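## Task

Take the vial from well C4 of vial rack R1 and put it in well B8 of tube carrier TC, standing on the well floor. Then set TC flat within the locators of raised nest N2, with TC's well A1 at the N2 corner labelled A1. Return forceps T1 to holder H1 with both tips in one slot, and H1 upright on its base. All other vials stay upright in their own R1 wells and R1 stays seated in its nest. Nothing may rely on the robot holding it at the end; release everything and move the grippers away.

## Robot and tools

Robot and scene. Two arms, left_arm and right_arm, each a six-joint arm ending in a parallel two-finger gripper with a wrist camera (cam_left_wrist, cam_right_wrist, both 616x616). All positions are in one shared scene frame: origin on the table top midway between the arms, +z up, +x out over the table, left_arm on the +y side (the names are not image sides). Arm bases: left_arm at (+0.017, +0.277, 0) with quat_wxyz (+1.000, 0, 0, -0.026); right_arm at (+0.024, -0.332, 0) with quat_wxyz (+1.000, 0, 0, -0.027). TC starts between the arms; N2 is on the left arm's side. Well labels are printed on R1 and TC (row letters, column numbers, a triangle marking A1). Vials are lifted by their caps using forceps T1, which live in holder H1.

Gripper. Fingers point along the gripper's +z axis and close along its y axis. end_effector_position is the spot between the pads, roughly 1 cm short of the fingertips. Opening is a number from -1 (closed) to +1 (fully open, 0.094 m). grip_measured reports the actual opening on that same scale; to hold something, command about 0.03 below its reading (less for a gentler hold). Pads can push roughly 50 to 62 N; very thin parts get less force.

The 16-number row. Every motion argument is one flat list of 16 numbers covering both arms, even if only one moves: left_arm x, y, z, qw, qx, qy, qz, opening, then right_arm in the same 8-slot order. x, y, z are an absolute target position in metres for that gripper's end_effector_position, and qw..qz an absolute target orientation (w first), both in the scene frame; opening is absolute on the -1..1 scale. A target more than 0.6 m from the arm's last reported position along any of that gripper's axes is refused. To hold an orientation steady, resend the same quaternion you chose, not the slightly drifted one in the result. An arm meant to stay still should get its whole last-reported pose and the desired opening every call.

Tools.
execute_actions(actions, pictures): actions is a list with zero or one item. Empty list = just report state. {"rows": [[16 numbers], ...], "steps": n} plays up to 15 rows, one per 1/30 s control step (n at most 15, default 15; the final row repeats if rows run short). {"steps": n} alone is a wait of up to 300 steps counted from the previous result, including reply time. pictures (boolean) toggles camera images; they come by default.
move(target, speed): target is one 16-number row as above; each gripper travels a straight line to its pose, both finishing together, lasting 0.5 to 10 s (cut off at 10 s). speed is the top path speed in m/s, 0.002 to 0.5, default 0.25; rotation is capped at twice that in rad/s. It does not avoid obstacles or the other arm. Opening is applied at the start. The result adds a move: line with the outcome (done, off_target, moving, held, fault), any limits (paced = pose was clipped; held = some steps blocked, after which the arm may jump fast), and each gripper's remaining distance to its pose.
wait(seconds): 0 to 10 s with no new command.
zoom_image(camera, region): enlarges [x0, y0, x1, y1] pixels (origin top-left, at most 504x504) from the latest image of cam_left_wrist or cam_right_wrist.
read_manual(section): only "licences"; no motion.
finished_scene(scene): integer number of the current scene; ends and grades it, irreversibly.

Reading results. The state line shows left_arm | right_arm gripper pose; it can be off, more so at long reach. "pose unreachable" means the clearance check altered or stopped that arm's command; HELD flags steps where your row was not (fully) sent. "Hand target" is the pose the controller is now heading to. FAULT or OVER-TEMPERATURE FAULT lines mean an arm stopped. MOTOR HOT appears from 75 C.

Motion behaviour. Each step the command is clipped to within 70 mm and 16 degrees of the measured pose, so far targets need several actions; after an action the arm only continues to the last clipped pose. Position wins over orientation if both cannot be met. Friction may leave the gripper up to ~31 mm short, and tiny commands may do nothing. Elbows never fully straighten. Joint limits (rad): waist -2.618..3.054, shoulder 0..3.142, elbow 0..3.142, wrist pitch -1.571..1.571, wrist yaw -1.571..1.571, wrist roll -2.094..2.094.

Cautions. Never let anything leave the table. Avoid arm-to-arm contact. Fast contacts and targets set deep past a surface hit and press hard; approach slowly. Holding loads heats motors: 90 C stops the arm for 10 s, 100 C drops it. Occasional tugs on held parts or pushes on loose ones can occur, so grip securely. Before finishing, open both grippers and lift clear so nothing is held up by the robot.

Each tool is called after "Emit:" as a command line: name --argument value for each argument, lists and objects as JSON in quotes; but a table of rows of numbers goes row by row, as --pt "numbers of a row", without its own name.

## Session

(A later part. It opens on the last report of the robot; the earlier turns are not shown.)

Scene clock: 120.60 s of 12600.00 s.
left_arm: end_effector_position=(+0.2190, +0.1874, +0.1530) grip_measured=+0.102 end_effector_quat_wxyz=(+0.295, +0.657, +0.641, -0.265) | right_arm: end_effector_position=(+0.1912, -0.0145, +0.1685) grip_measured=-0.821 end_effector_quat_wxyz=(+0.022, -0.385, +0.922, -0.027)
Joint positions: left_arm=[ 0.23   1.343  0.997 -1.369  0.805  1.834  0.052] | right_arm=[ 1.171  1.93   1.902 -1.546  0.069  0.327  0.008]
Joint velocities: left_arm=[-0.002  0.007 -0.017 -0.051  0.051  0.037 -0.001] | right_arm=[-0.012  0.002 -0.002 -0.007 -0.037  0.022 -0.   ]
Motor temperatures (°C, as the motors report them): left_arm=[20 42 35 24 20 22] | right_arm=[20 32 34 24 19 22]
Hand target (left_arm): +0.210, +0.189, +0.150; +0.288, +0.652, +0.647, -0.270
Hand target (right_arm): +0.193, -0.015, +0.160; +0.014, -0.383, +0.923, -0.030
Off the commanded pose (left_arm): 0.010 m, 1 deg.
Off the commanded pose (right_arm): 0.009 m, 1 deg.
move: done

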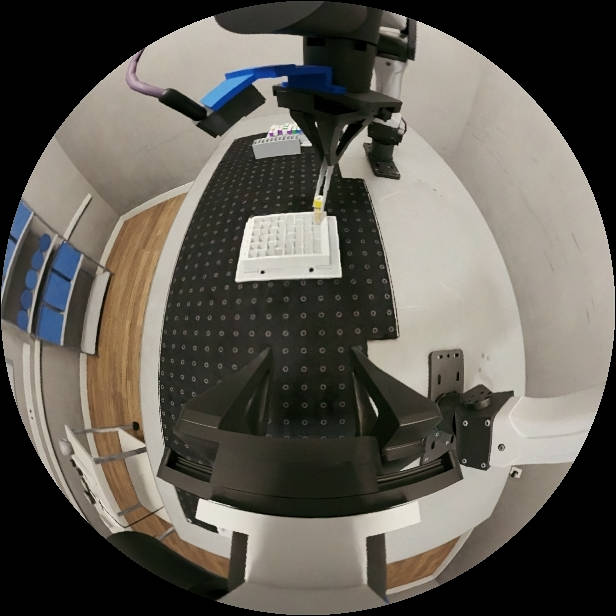

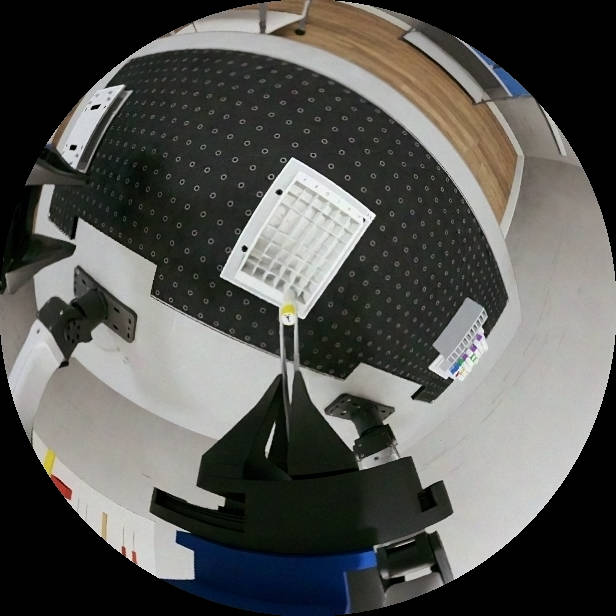

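Emit:
move --target '[0.21,0.19,0.15,0.288,0.652,0.648,-0.27,0.1,0.1935,-0.0145,0.153,0.024,-0.383,0.924,-0.03,-0.83]' --speed 0.004

Emit:
zoom_image --camera "cam_right_wrist" --region '[250,260,330,340]'

Emit:
zoom_image --camera "cam_left_wrist" --region '[275,175,355,255]'

Scene clock: 129.63 s of 12600.00 s.
left_arm: end_effector_position=(+0.2190, +0.1874, +0.1530) grip_measured=+0.102 end_effector_quat_wxyz=(+0.295, +0.657, +0.641, -0.265) | right_arm: end_effector_position=(+0.1955, -0.0083, +0.1588) grip_measured=-0.821 end_effector_quat_wxyz=(+0.032, -0.385, +0.922, -0.022)
Joint positions: left_arm=[ 0.23   1.343  0.997 -1.369  0.805  1.834  0.052] | right_arm=[ 1.171  1.93   1.863 -1.484  0.075  0.327  0.008]
Joint velocities: left_arm=[ 0.007  0.007  0.002  0.022  0.051 -0.022  0.001] | right_arm=[-0.012 -0.007  0.002 -0.037 -0.007 -0.007 -0.001]
Motor temperatures (°C, as the motors report them): left_arm=[20 41 35 24 20 22] | right_arm=[20 34 33 24 19 22]
Hand target (left_arm): +0.210, +0.189, +0.150; +0.288, +0.652, +0.648, -0.270
Hand target (right_arm): +0.194, -0.015, +0.153; +0.024, -0.383, +0.923, -0.030
Off the commanded pose (left_arm): 0.010 m, 1 deg.
Off the commanded pose (right_arm): 0.009 m, 1 deg.
After step 90, 1.90 s passed at rest.
move: done

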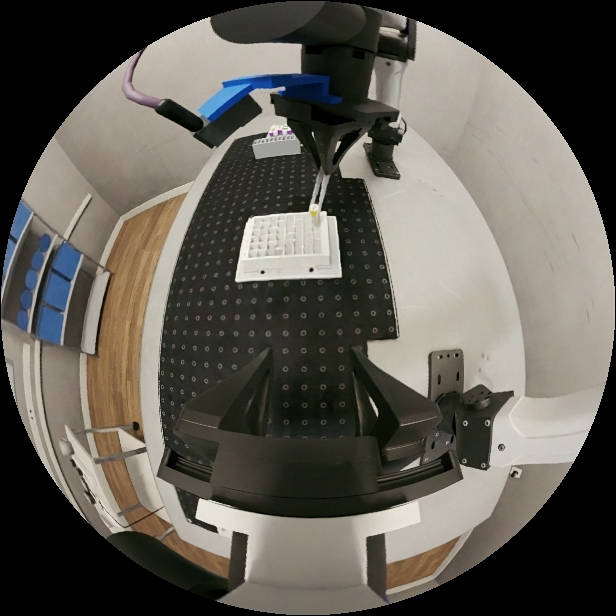

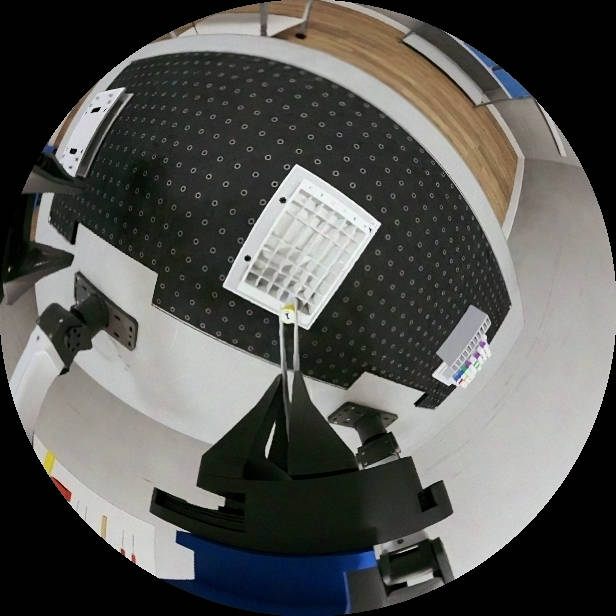

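Region (250, 260, 330, 340) of cam_right_wrist's 616x616 image, scaled by 6.300, with more detail than that image has.

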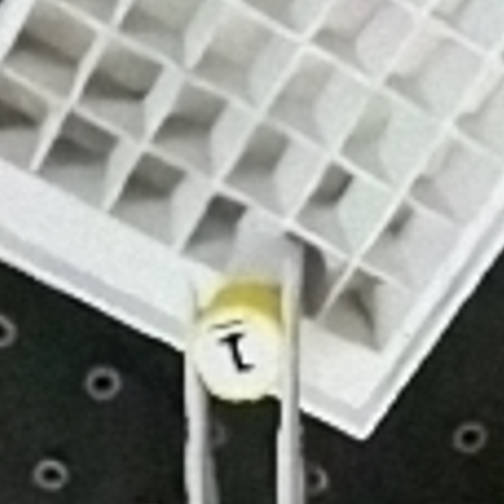

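Region (275, 175, 355, 255) of cam_left_wrist's 616x616 image, scaled by 6.300, with more detail than that image has.

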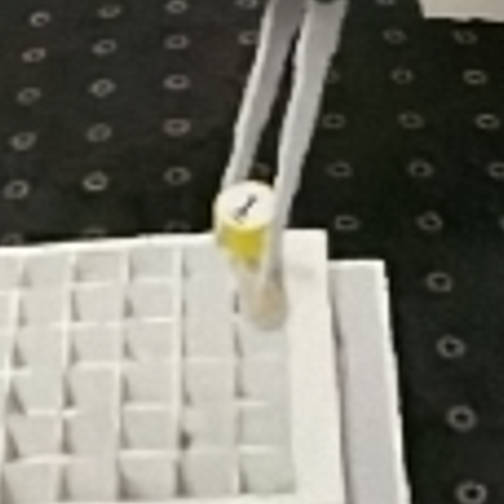

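Emit:
move --target '[0.21,0.19,0.15,0.288,0.652,0.648,-0.27,0.1,0.191,-0.018,0.153,0.010,-0.383,0.924,-0.036,-0.83]' --speed 0.004

Emit:
zoom_image --camera "cam_right_wrist" --region '[250,260,330,340]'

Emit:
zoom_image --camera "cam_left_wrist" --region '[275,175,355,255]'

Scene clock: 139.20 s of 12600.00 s.
left_arm: end_effector_position=(+0.2190, +0.1874, +0.1530) grip_measured=+0.102 end_effector_quat_wxyz=(+0.295, +0.657, +0.641, -0.265) | right_arm: end_effector_position=(+0.1953, -0.0088, +0.1587) grip_measured=-0.821 end_effector_quat_wxyz=(+0.032, -0.385, +0.922, -0.023)
Joint positions: left_arm=[ 0.23   1.343  0.997 -1.369  0.805  1.834  0.052] | right_arm=[ 1.171  1.93   1.862 -1.486  0.076  0.327  0.008]
Joint velocities: left_arm=[-0.007 -0.007 -0.007 -0.007  0.022 -0.037 -0.001] | right_arm=[-0.007 -0.002 -0.007 -0.066 -0.022  0.007  0.   ]
Motor temperatures (°C, as the motors report them): left_arm=[20 41 34 23 20 22] | right_arm=[20 35 33 24 19 22]
Hand target (left_arm): +0.210, +0.189, +0.150; +0.288, +0.652, +0.648, -0.270
Hand target (right_arm): +0.191, -0.018, +0.153; +0.010, -0.382, +0.923, -0.036
Off the commanded pose (left_arm): 0.010 m, 1 deg.
Off the commanded pose (right_arm): 0.012 m, 3 deg.
move: off_target (right_arm)

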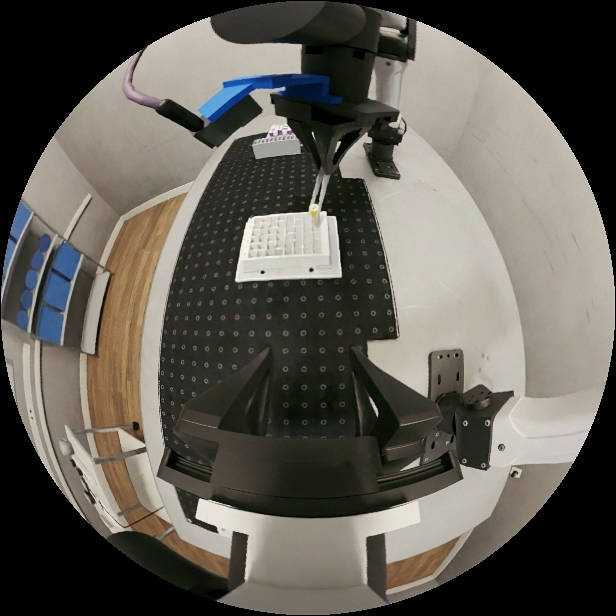

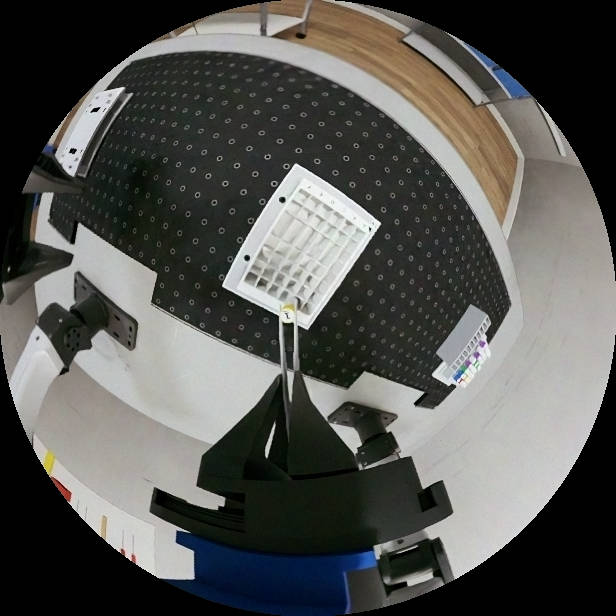

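Region (250, 260, 330, 340) of cam_right_wrist's 616x616 image, scaled by 6.300, with more detail than that image has.

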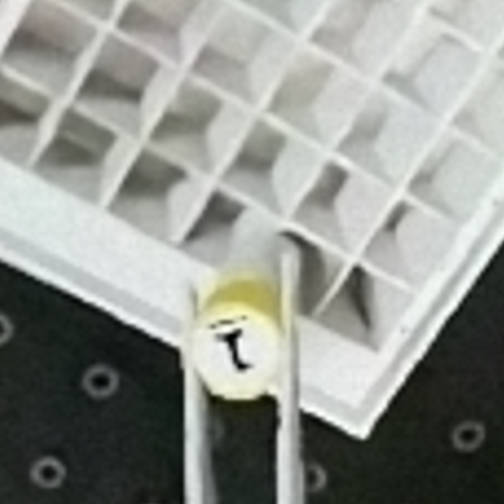

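Region (275, 175, 355, 255) of cam_left_wrist's 616x616 image, scaled by 6.300, with more detail than that image has.

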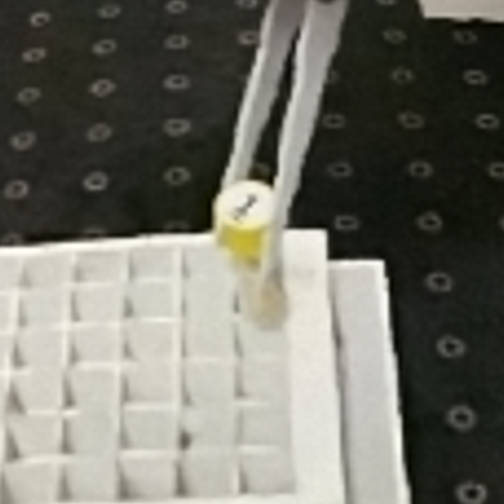

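Emit:
move --target '[0.21,0.19,0.15,0.288,0.652,0.648,-0.27,0.1,0.1915,-0.018,0.159,0.014,-0.385,0.922,-0.033,-0.83]' --speed 0.004

Emit:
zoom_image --camera "cam_right_wrist" --region '[250,260,330,340]'

Emit:
zoom_image --camera "cam_left_wrist" --region '[275,175,355,255]'

Scene clock: 147.67 s of 12600.00 s.
left_arm: end_effector_position=(+0.2190, +0.1874, +0.1530) grip_measured=+0.102 end_effector_quat_wxyz=(+0.295, +0.657, +0.641, -0.265) | right_arm: end_effector_position=(+0.1946, -0.0101, +0.1587) grip_measured=-0.821 end_effector_quat_wxyz=(+0.029, -0.385, +0.922, -0.024)
Joint positions: left_arm=[ 0.23   1.343  0.997 -1.369  0.805  1.834  0.052] | right_arm=[ 1.171  1.93   1.862 -1.492  0.075  0.327  0.008]
Joint velocities: left_arm=[ 0.007 -0.007  0.007  0.037  0.007  0.051  0.001] | right_arm=[-0.027 -0.002  0.012  0.037 -0.022 -0.007 -0.   ]
Motor temperatures (°C, as the motors report them): left_arm=[20 40 34 23 20 22] | right_arm=[20 35 33 23 19 22]
Hand target (left_arm): +0.210, +0.189, +0.150; +0.288, +0.652, +0.648, -0.270
Hand target (right_arm): +0.192, -0.018, +0.159; +0.014, -0.385, +0.922, -0.033
Off the commanded pose (left_arm): 0.010 m, 1 deg.
Off the commanded pose (right_arm): 0.009 m, 2 deg.
After step 90, 0.13 s passed at rest.
move: done

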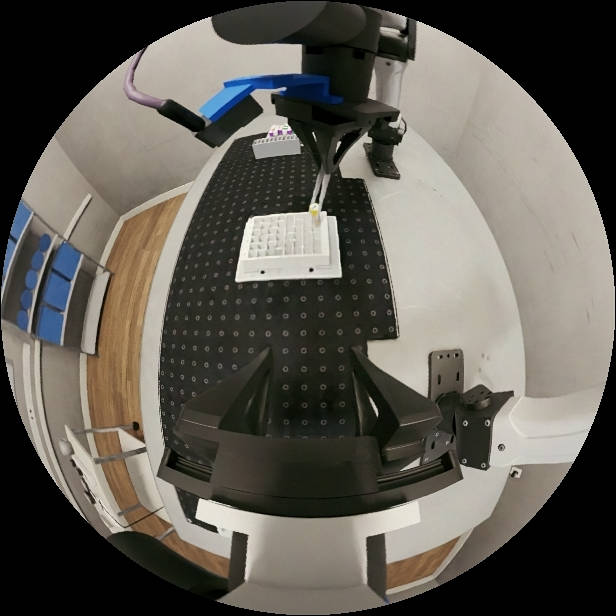

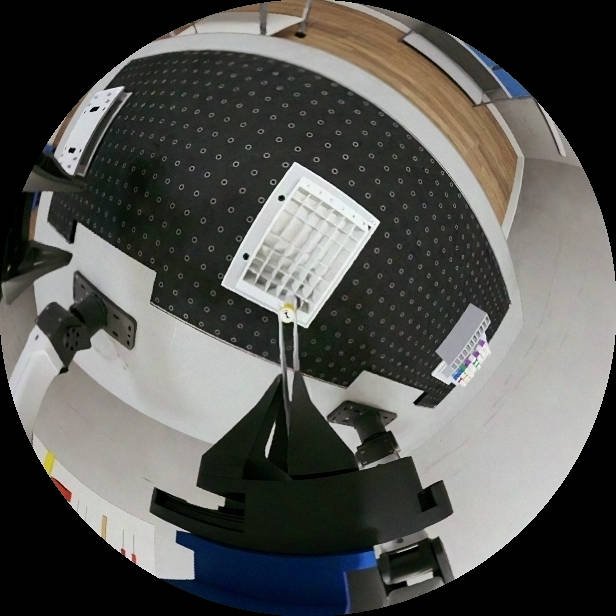

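Region (250, 260, 330, 340) of cam_right_wrist's 616x616 image, scaled by 6.300, with more detail than that image has.

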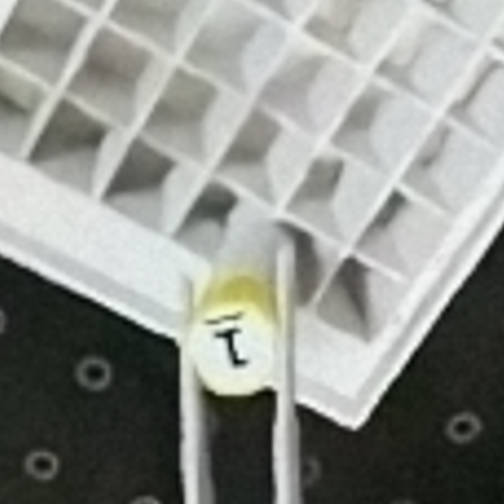

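Region (275, 175, 355, 255) of cam_left_wrist's 616x616 image, scaled by 6.300, with more detail than that image has.

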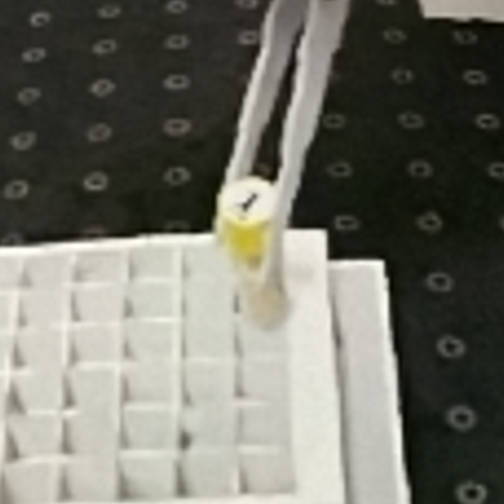

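Emit:
move --target '[0.21,0.19,0.15,0.288,0.652,0.648,-0.27,0.1,0.189,-0.024,0.159,0.003,-0.385,0.922,-0.039,-0.83]' --speed 0.006

Emit:
zoom_image --camera "cam_right_wrist" --region '[250,260,330,340]'

Emit:
zoom_image --camera "cam_left_wrist" --region '[275,175,355,255]'

Scene clock: 154.83 s of 12600.00 s.
left_arm: end_effector_position=(+0.2190, +0.1874, +0.1530) grip_measured=+0.102 end_effector_quat_wxyz=(+0.295, +0.657, +0.641, -0.265) | right_arm: end_effector_position=(+0.1909, -0.0154, +0.1586) grip_measured=-0.821 end_effector_quat_wxyz=(+0.017, -0.385, +0.922, -0.031)
Joint positions: left_arm=[ 0.23   1.343  0.997 -1.369  0.805  1.834  0.052] | right_arm=[ 1.171  1.93   1.862 -1.518  0.069  0.327  0.008]
Joint velocities: left_arm=[-0.002 -0.002 -0.012  0.007  0.022  0.007  0.001] | right_arm=[ 0.012  0.002 -0.027  0.037  0.051  0.081 -0.001]
Motor temperatures (°C, as the motors report them): left_arm=[20 40 34 23 20 22] | right_arm=[20 36 33 23 19 22]
Hand target (left_arm): +0.210, +0.189, +0.150; +0.288, +0.652, +0.648, -0.270
Hand target (right_arm): +0.189, -0.024, +0.159; +0.003, -0.385, +0.922, -0.039
Off the commanded pose (left_arm): 0.010 m, 1 deg.
Off the commanded pose (right_arm): 0.009 m, 2 deg.
move: done

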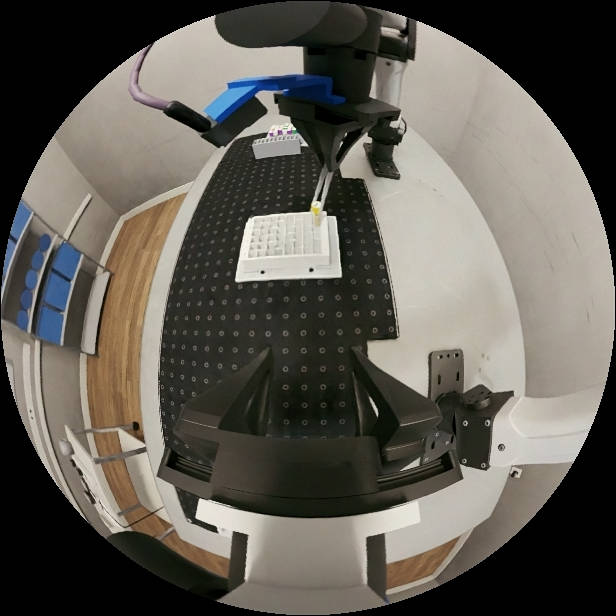

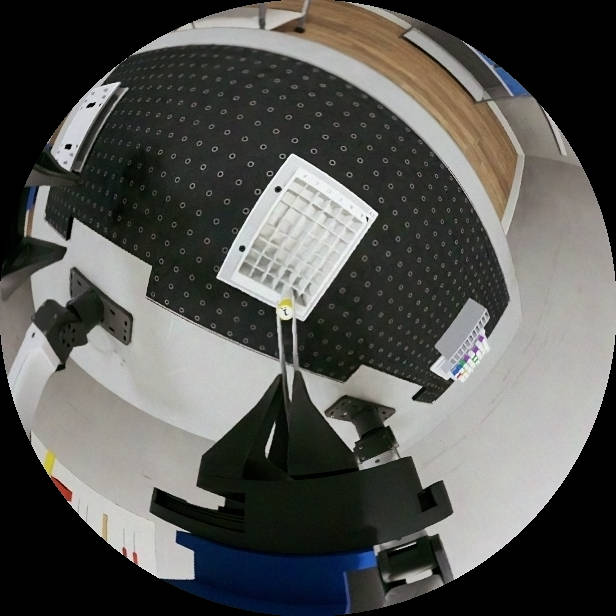

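Region (250, 260, 330, 340) of cam_right_wrist's 616x616 image, scaled by 6.300, with more detail than that image has.

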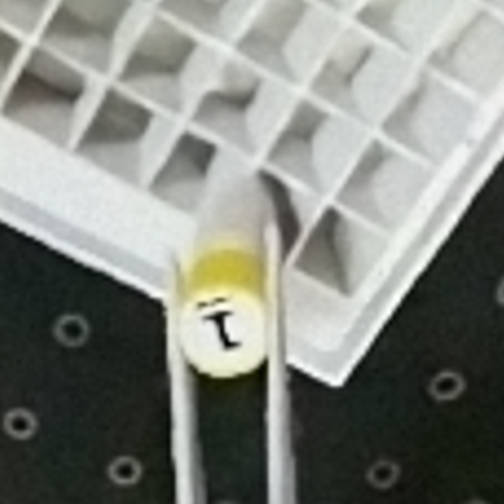

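Region (275, 175, 355, 255) of cam_left_wrist's 616x616 image, scaled by 6.300, with more detail than that image has.

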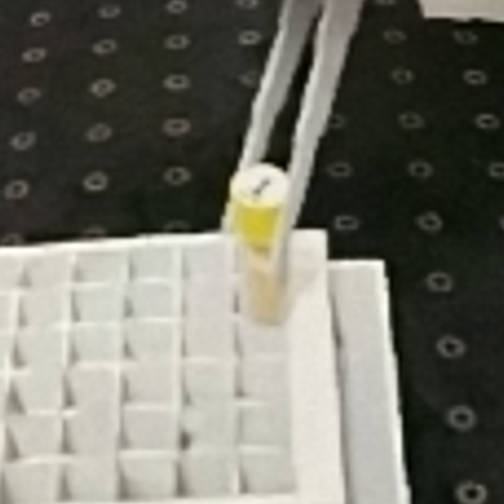

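Emit:
move --target '[0.21,0.19,0.15,0.288,0.652,0.648,-0.27,0.1,0.190,-0.026,0.168,0.008,-0.385,0.922,-0.039,-0.83]' --speed 0.006

Emit:
zoom_image --camera "cam_right_wrist" --region '[250,260,330,340]'

Emit:
zoom_image --camera "cam_left_wrist" --region '[275,175,355,255]'

Scene clock: 159.77 s of 12600.00 s.
left_arm: end_effector_position=(+0.2190, +0.1874, +0.1530) grip_measured=+0.102 end_effector_quat_wxyz=(+0.295, +0.657, +0.641, -0.265) | right_arm: end_effector_position=(+0.1899, -0.0174, +0.1587) grip_measured=-0.821 end_effector_quat_wxyz=(+0.014, -0.385, +0.922, -0.034)
Joint positions: left_arm=[ 0.23   1.343  0.997 -1.369  0.805  1.834  0.052] | right_arm=[ 1.171  1.93   1.862 -1.527  0.069  0.327  0.008]
Joint velocities: left_arm=[ 0.002  0.002 -0.002  0.022 -0.022  0.022 -0.   ] | right_arm=[ 0.002 -0.002 -0.007 -0.022 -0.081 -0.007 -0.   ]
Motor temperatures (°C, as the motors report them): left_arm=[20 40 34 23 20 22] | right_arm=[20 36 33 23 19 22]
Hand target (left_arm): +0.210, +0.189, +0.150; +0.288, +0.652, +0.648, -0.270
Hand target (right_arm): +0.190, -0.026, +0.168; +0.013, -0.385, +0.922, -0.035
Off the commanded pose (left_arm): 0.010 m, 1 deg.
Off the commanded pose (right_arm): 0.013 m, 1 deg.
joint sent to its limit (right arm) — the command would take joint 4 (wrist pitch) past its lower limit, so that joint was sent only as far as its limit.
move: off_target (right_arm)

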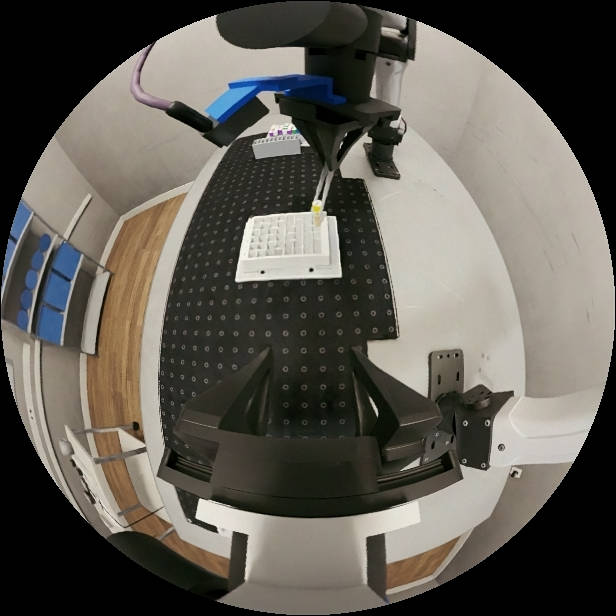

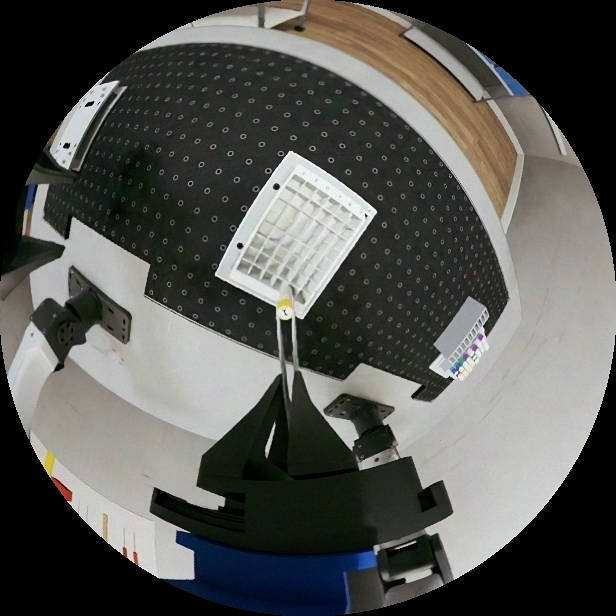

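Region (250, 260, 330, 340) of cam_right_wrist's 616x616 image, scaled by 6.300, with more detail than that image has.

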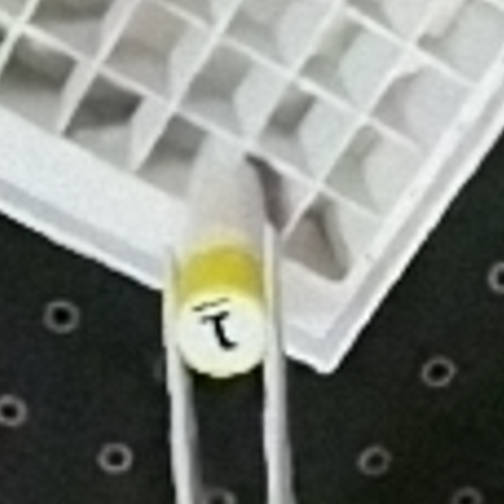

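Region (275, 175, 355, 255) of cam_left_wrist's 616x616 image, scaled by 6.300, with more detail than that image has.

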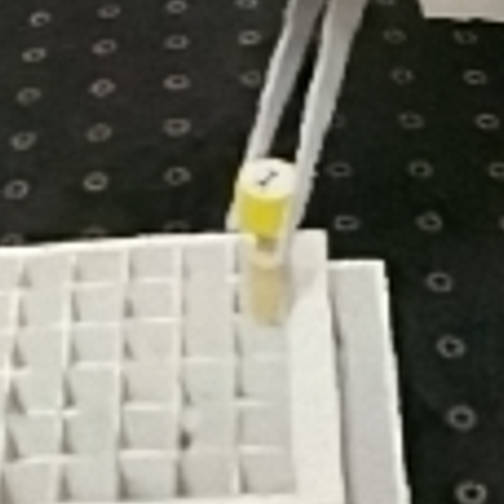

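Lift properly.

Emit:
move --target '[0.21,0.19,0.15,0.288,0.652,0.648,-0.27,0.1,0.190,-0.022,0.178,0.016,-0.385,0.922,-0.033,-0.83]' --speed 0.006

Emit:
zoom_image --camera "cam_right_wrist" --region '[250,260,330,340]'

Emit:
zoom_image --camera "cam_left_wrist" --region '[275,175,355,255]'

Scene clock: 165.27 s of 12600.00 s.
left_arm: end_effector_position=(+0.2190, +0.1874, +0.1530) grip_measured=+0.102 end_effector_quat_wxyz=(+0.295, +0.657, +0.641, -0.265) | right_arm: end_effector_position=(+0.1876, -0.0220, +0.1646) grip_measured=-0.821 end_effector_quat_wxyz=(+0.013, -0.385, +0.922, -0.035)
Joint positions: left_arm=[ 0.23   1.343  0.997 -1.369  0.805  1.834  0.052] | right_arm=[ 1.171  1.916  1.867 -1.549  0.069  0.327  0.008]
Joint velocities: left_arm=[ 0.017  0.022  0.002 -0.007 -0.007 -0.081 -0.   ] | right_arm=[-0.007 -0.002 -0.007 -0.051 -0.007 -0.007 -0.   ]
Motor temperatures (°C, as the motors report them): left_arm=[20 40 34 23 20 22] | right_arm=[20 37 33 23 19 22]
Hand target (left_arm): +0.210, +0.189, +0.150; +0.288, +0.652, +0.648, -0.270
Hand target (right_arm): +0.190, -0.022, +0.178; +0.027, -0.386, +0.922, -0.024
Off the commanded pose (left_arm): 0.010 m, 1 deg.
Off the commanded pose (right_arm): 0.014 m, 0 deg.
joint sent to its limit (right arm) — the command would take joint 4 (wrist pitch) past its lower limit, so that joint was sent only as far as its limit.
move: off_target (right_arm)

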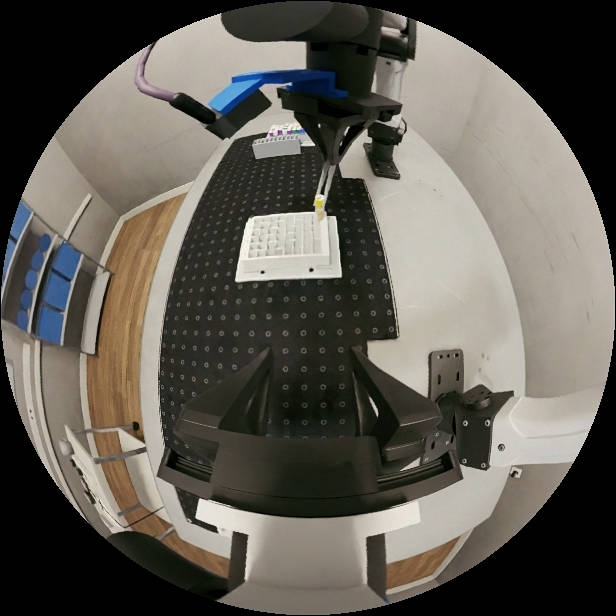

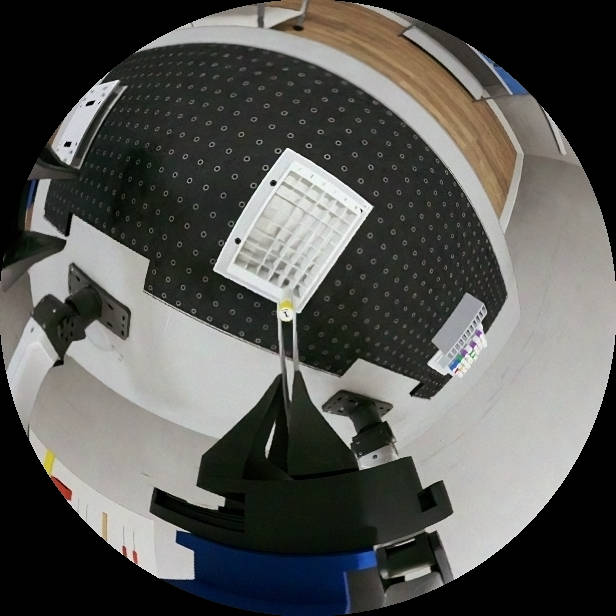

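Region (250, 260, 330, 340) of cam_right_wrist's 616x616 image, scaled by 6.300, with more detail than that image has.

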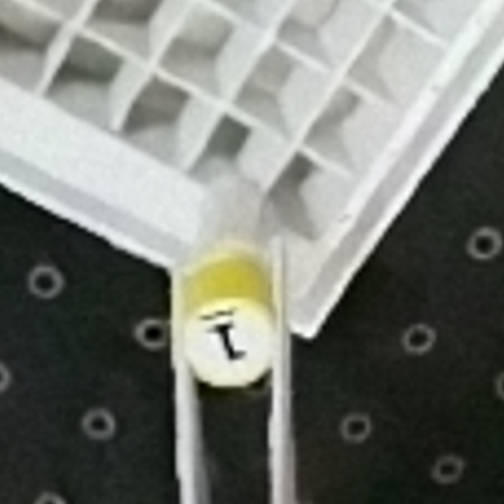

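Region (275, 175, 355, 255) of cam_left_wrist's 616x616 image, scaled by 6.300, with more detail than that image has.

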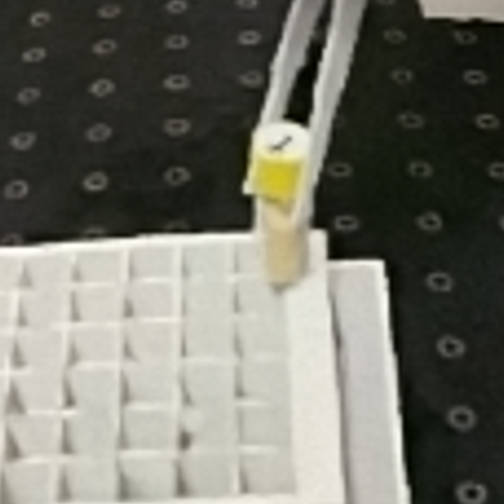

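Emit:
move --target '[0.21,0.19,0.15,0.288,0.652,0.648,-0.27,0.1,0.1925,-0.015,0.1646,0.029,-0.385,0.922,-0.031,-0.83]' --speed 0.006

Emit:
zoom_image --camera "cam_right_wrist" --region '[250,260,330,340]'

Emit:
zoom_image --camera "cam_left_wrist" --region '[275,175,355,255]'

Scene clock: 171.27 s of 12600.00 s.
left_arm: end_effector_position=(+0.2190, +0.1874, +0.1530) grip_measured=+0.102 end_effector_quat_wxyz=(+0.295, +0.657, +0.641, -0.265) | right_arm: end_effector_position=(+0.1900, -0.0196, +0.1646) grip_measured=-0.821 end_effector_quat_wxyz=(+0.020, -0.385, +0.922, -0.033)
Joint positions: left_arm=[ 0.23   1.343  0.997 -1.369  0.805  1.834  0.052] | right_arm=[ 1.171  1.916  1.867 -1.536  0.076  0.327  0.008]
Joint velocities: left_arm=[-0.007  0.002 -0.022  0.037  0.007 -0.051 -0.001] | right_arm=[ 0.032  0.002 -0.002 -0.007 -0.037  0.037  0.   ]
Motor temperatures (°C, as the motors report them): left_arm=[20 40 33 23 20 22] | right_arm=[20 38 34 23 19 22]
Hand target (left_arm): +0.210, +0.189, +0.150; +0.288, +0.652, +0.648, -0.270
Hand target (right_arm): +0.192, -0.015, +0.165; +0.029, -0.385, +0.922, -0.031
Off the commanded pose (left_arm): 0.010 m, 1 deg.
Off the commanded pose (right_arm): 0.005 m, 1 deg.
move: done

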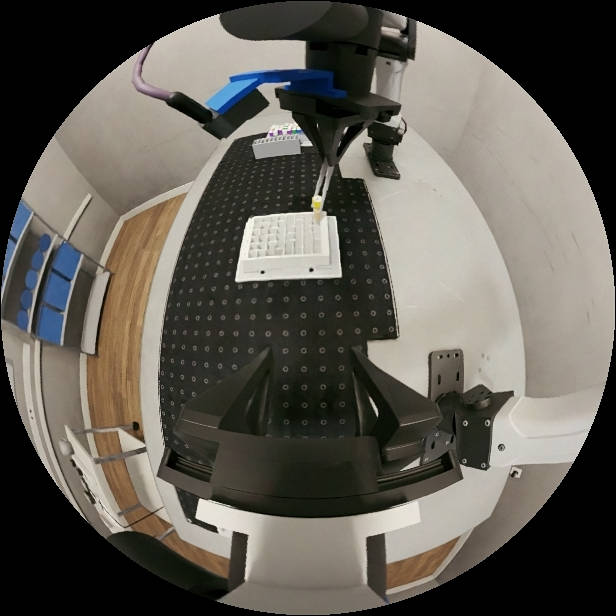

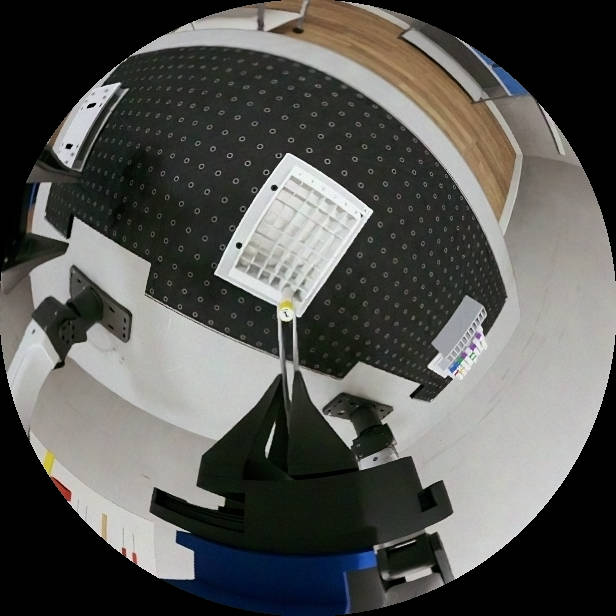

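Region (250, 260, 330, 340) of cam_right_wrist's 616x616 image, scaled by 6.300, with more detail than that image has.

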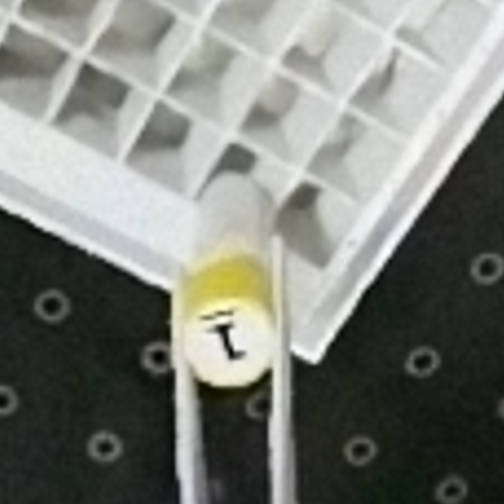

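Region (275, 175, 355, 255) of cam_left_wrist's 616x616 image, scaled by 6.300, with more detail than that image has.

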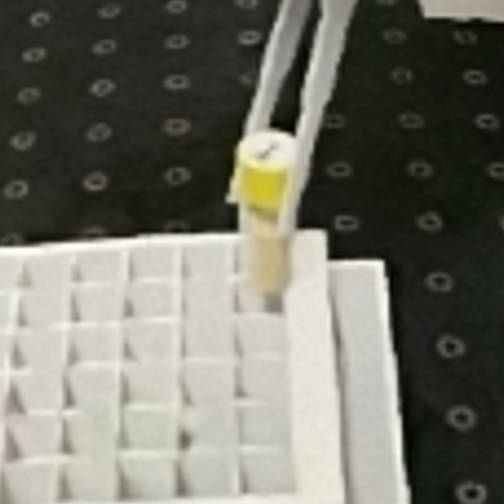

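Emit:
move --target '[0.21,0.19,0.15,0.288,0.652,0.648,-0.27,0.1,0.1905,-0.019,0.155,0.021,-0.385,0.922,-0.033,-0.83]' --speed 0.004

Emit:
zoom_image --camera "cam_right_wrist" --region '[250,260,330,340]'

Emit:
zoom_image --camera "cam_left_wrist" --region '[275,175,355,255]'

Scene clock: 178.10 s of 12600.00 s.
left_arm: end_effector_position=(+0.2190, +0.1874, +0.1530) grip_measured=+0.102 end_effector_quat_wxyz=(+0.295, +0.657, +0.641, -0.265) | right_arm: end_effector_position=(+0.1905, -0.0186, +0.1593) grip_measured=-0.821 end_effector_quat_wxyz=(+0.020, -0.385, +0.922, -0.033)
Joint positions: left_arm=[ 0.23   1.343  0.997 -1.369  0.805  1.834  0.052] | right_arm=[ 1.171  1.916  1.846 -1.514  0.076  0.327  0.008]
Joint velocities: left_arm=[-0.012 -0.017 -0.022 -0.022  0.007  0.022  0.   ] | right_arm=[ 0.002 -0.002  0.012 -0.022  0.022  0.095  0.   ]
Motor temperatures (°C, as the motors report them): left_arm=[20 40 33 23 20 22] | right_arm=[20 38 33 23 19 22]
Hand target (left_arm): +0.210, +0.189, +0.150; +0.288, +0.652, +0.648, -0.270
Hand target (right_arm): +0.190, -0.019, +0.155; +0.021, -0.385, +0.922, -0.033
Off the commanded pose (left_arm): 0.010 m, 1 deg.
Off the commanded pose (right_arm): 0.004 m, 0 deg.
After step 90, 0.60 s passed at rest.
move: done

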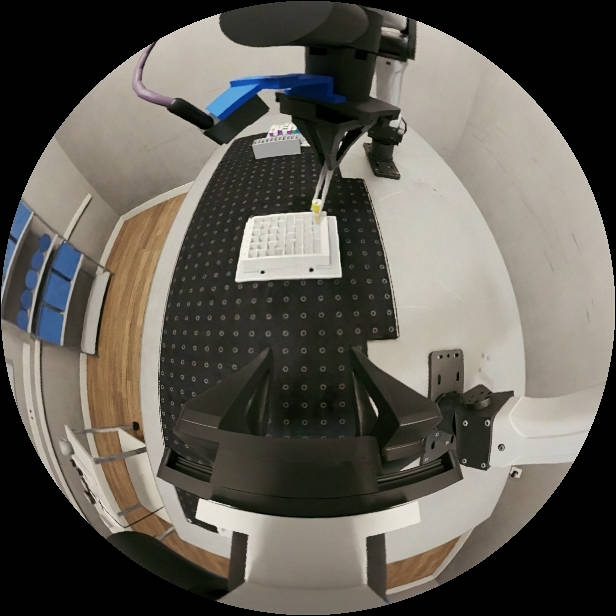

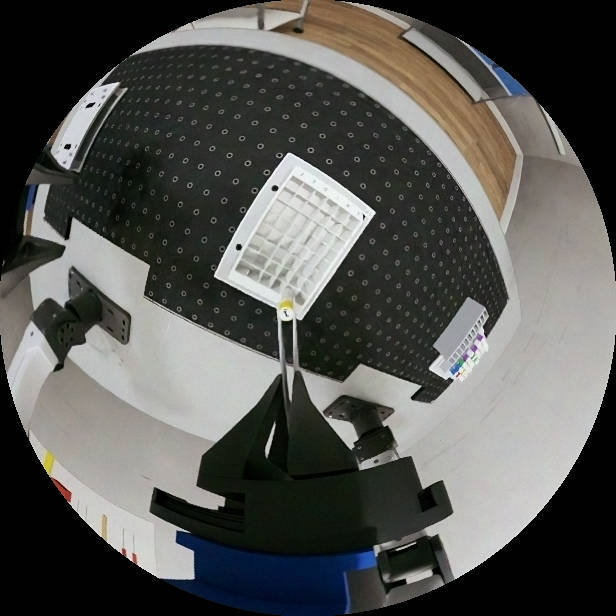

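Region (250, 260, 330, 340) of cam_right_wrist's 616x616 image, scaled by 6.300, with more detail than that image has.

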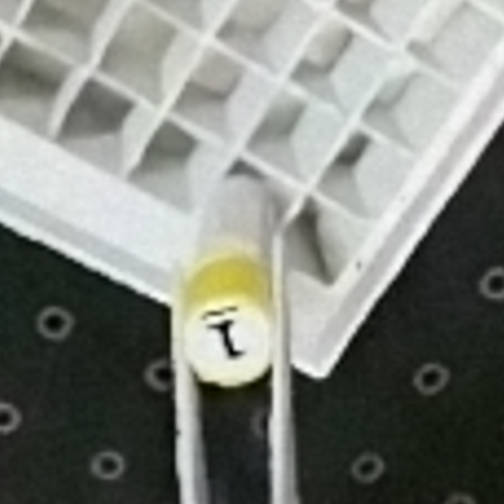

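Region (275, 175, 355, 255) of cam_left_wrist's 616x616 image, scaled by 6.300, with more detail than that image has.

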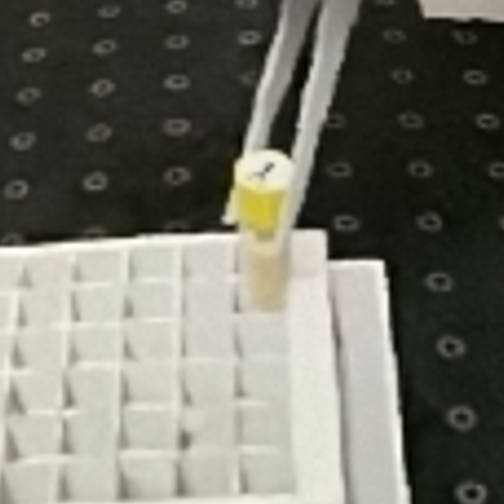

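Well aligned (maybe +1 mm x). Elbow descent drifts outward, so hold y slightly in.

Emit:
move --target '[0.21,0.19,0.15,0.288,0.652,0.648,-0.27,0.1,0.191,-0.020,0.147,0.020,-0.385,0.922,-0.035,-0.83]' --speed 0.004

Emit:
zoom_image --camera "cam_right_wrist" --region '[250,260,330,340]'

Emit:
zoom_image --camera "cam_left_wrist" --region '[275,175,355,255]'

Scene clock: 183.33 s of 12600.00 s.
left_arm: end_effector_position=(+0.2190, +0.1874, +0.1530) grip_measured=+0.102 end_effector_quat_wxyz=(+0.295, +0.657, +0.641, -0.265) | right_arm: end_effector_position=(+0.1925, -0.0164, +0.1501) grip_measured=-0.821 end_effector_quat_wxyz=(+0.024, -0.385, +0.922, -0.033)
Joint positions: left_arm=[ 0.23   1.343  0.997 -1.369  0.805  1.834  0.052] | right_arm=[ 1.171  1.916  1.809 -1.471  0.08   0.327  0.008]
Joint velocities: left_arm=[ 0.002  0.002 -0.002  0.037  0.081 -0.051 -0.001] | right_arm=[ 0.002 -0.002 -0.002 -0.037 -0.037 -0.051 -0.   ]
Motor temperatures (°C, as the motors report them): left_arm=[20 39 33 23 20 22] | right_arm=[20 38 33 23 19 22]
Hand target (left_arm): +0.210, +0.189, +0.150; +0.288, +0.652, +0.648, -0.270
Hand target (right_arm): +0.191, -0.020, +0.147; +0.020, -0.385, +0.922, -0.035
Off the commanded pose (left_arm): 0.010 m, 1 deg.
Off the commanded pose (right_arm): 0.005 m, 0 deg.
move: done

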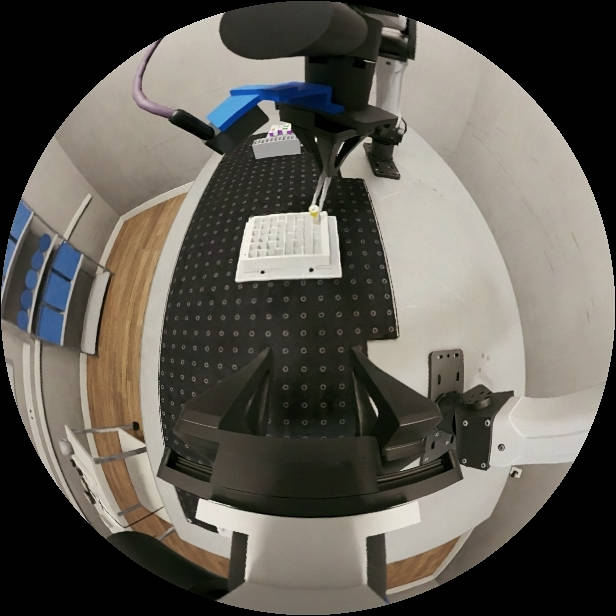

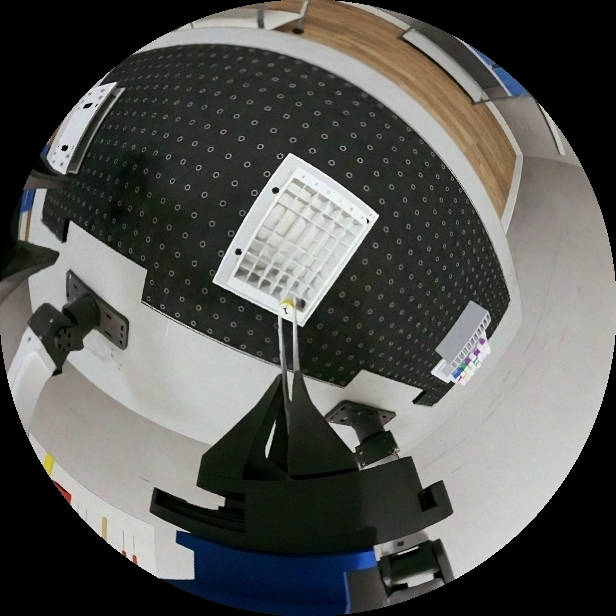

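Region (250, 260, 330, 340) of cam_right_wrist's 616x616 image, scaled by 6.300, with more detail than that image has.

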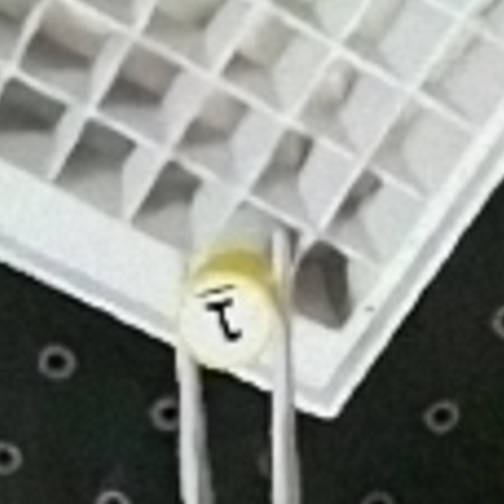

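Region (275, 175, 355, 255) of cam_left_wrist's 616x616 image, scaled by 6.300, with more detail than that image has.

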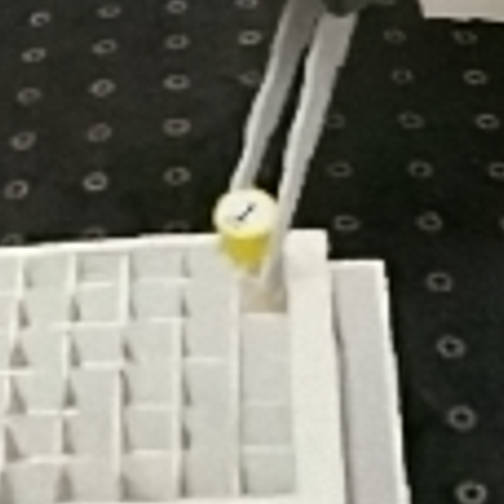

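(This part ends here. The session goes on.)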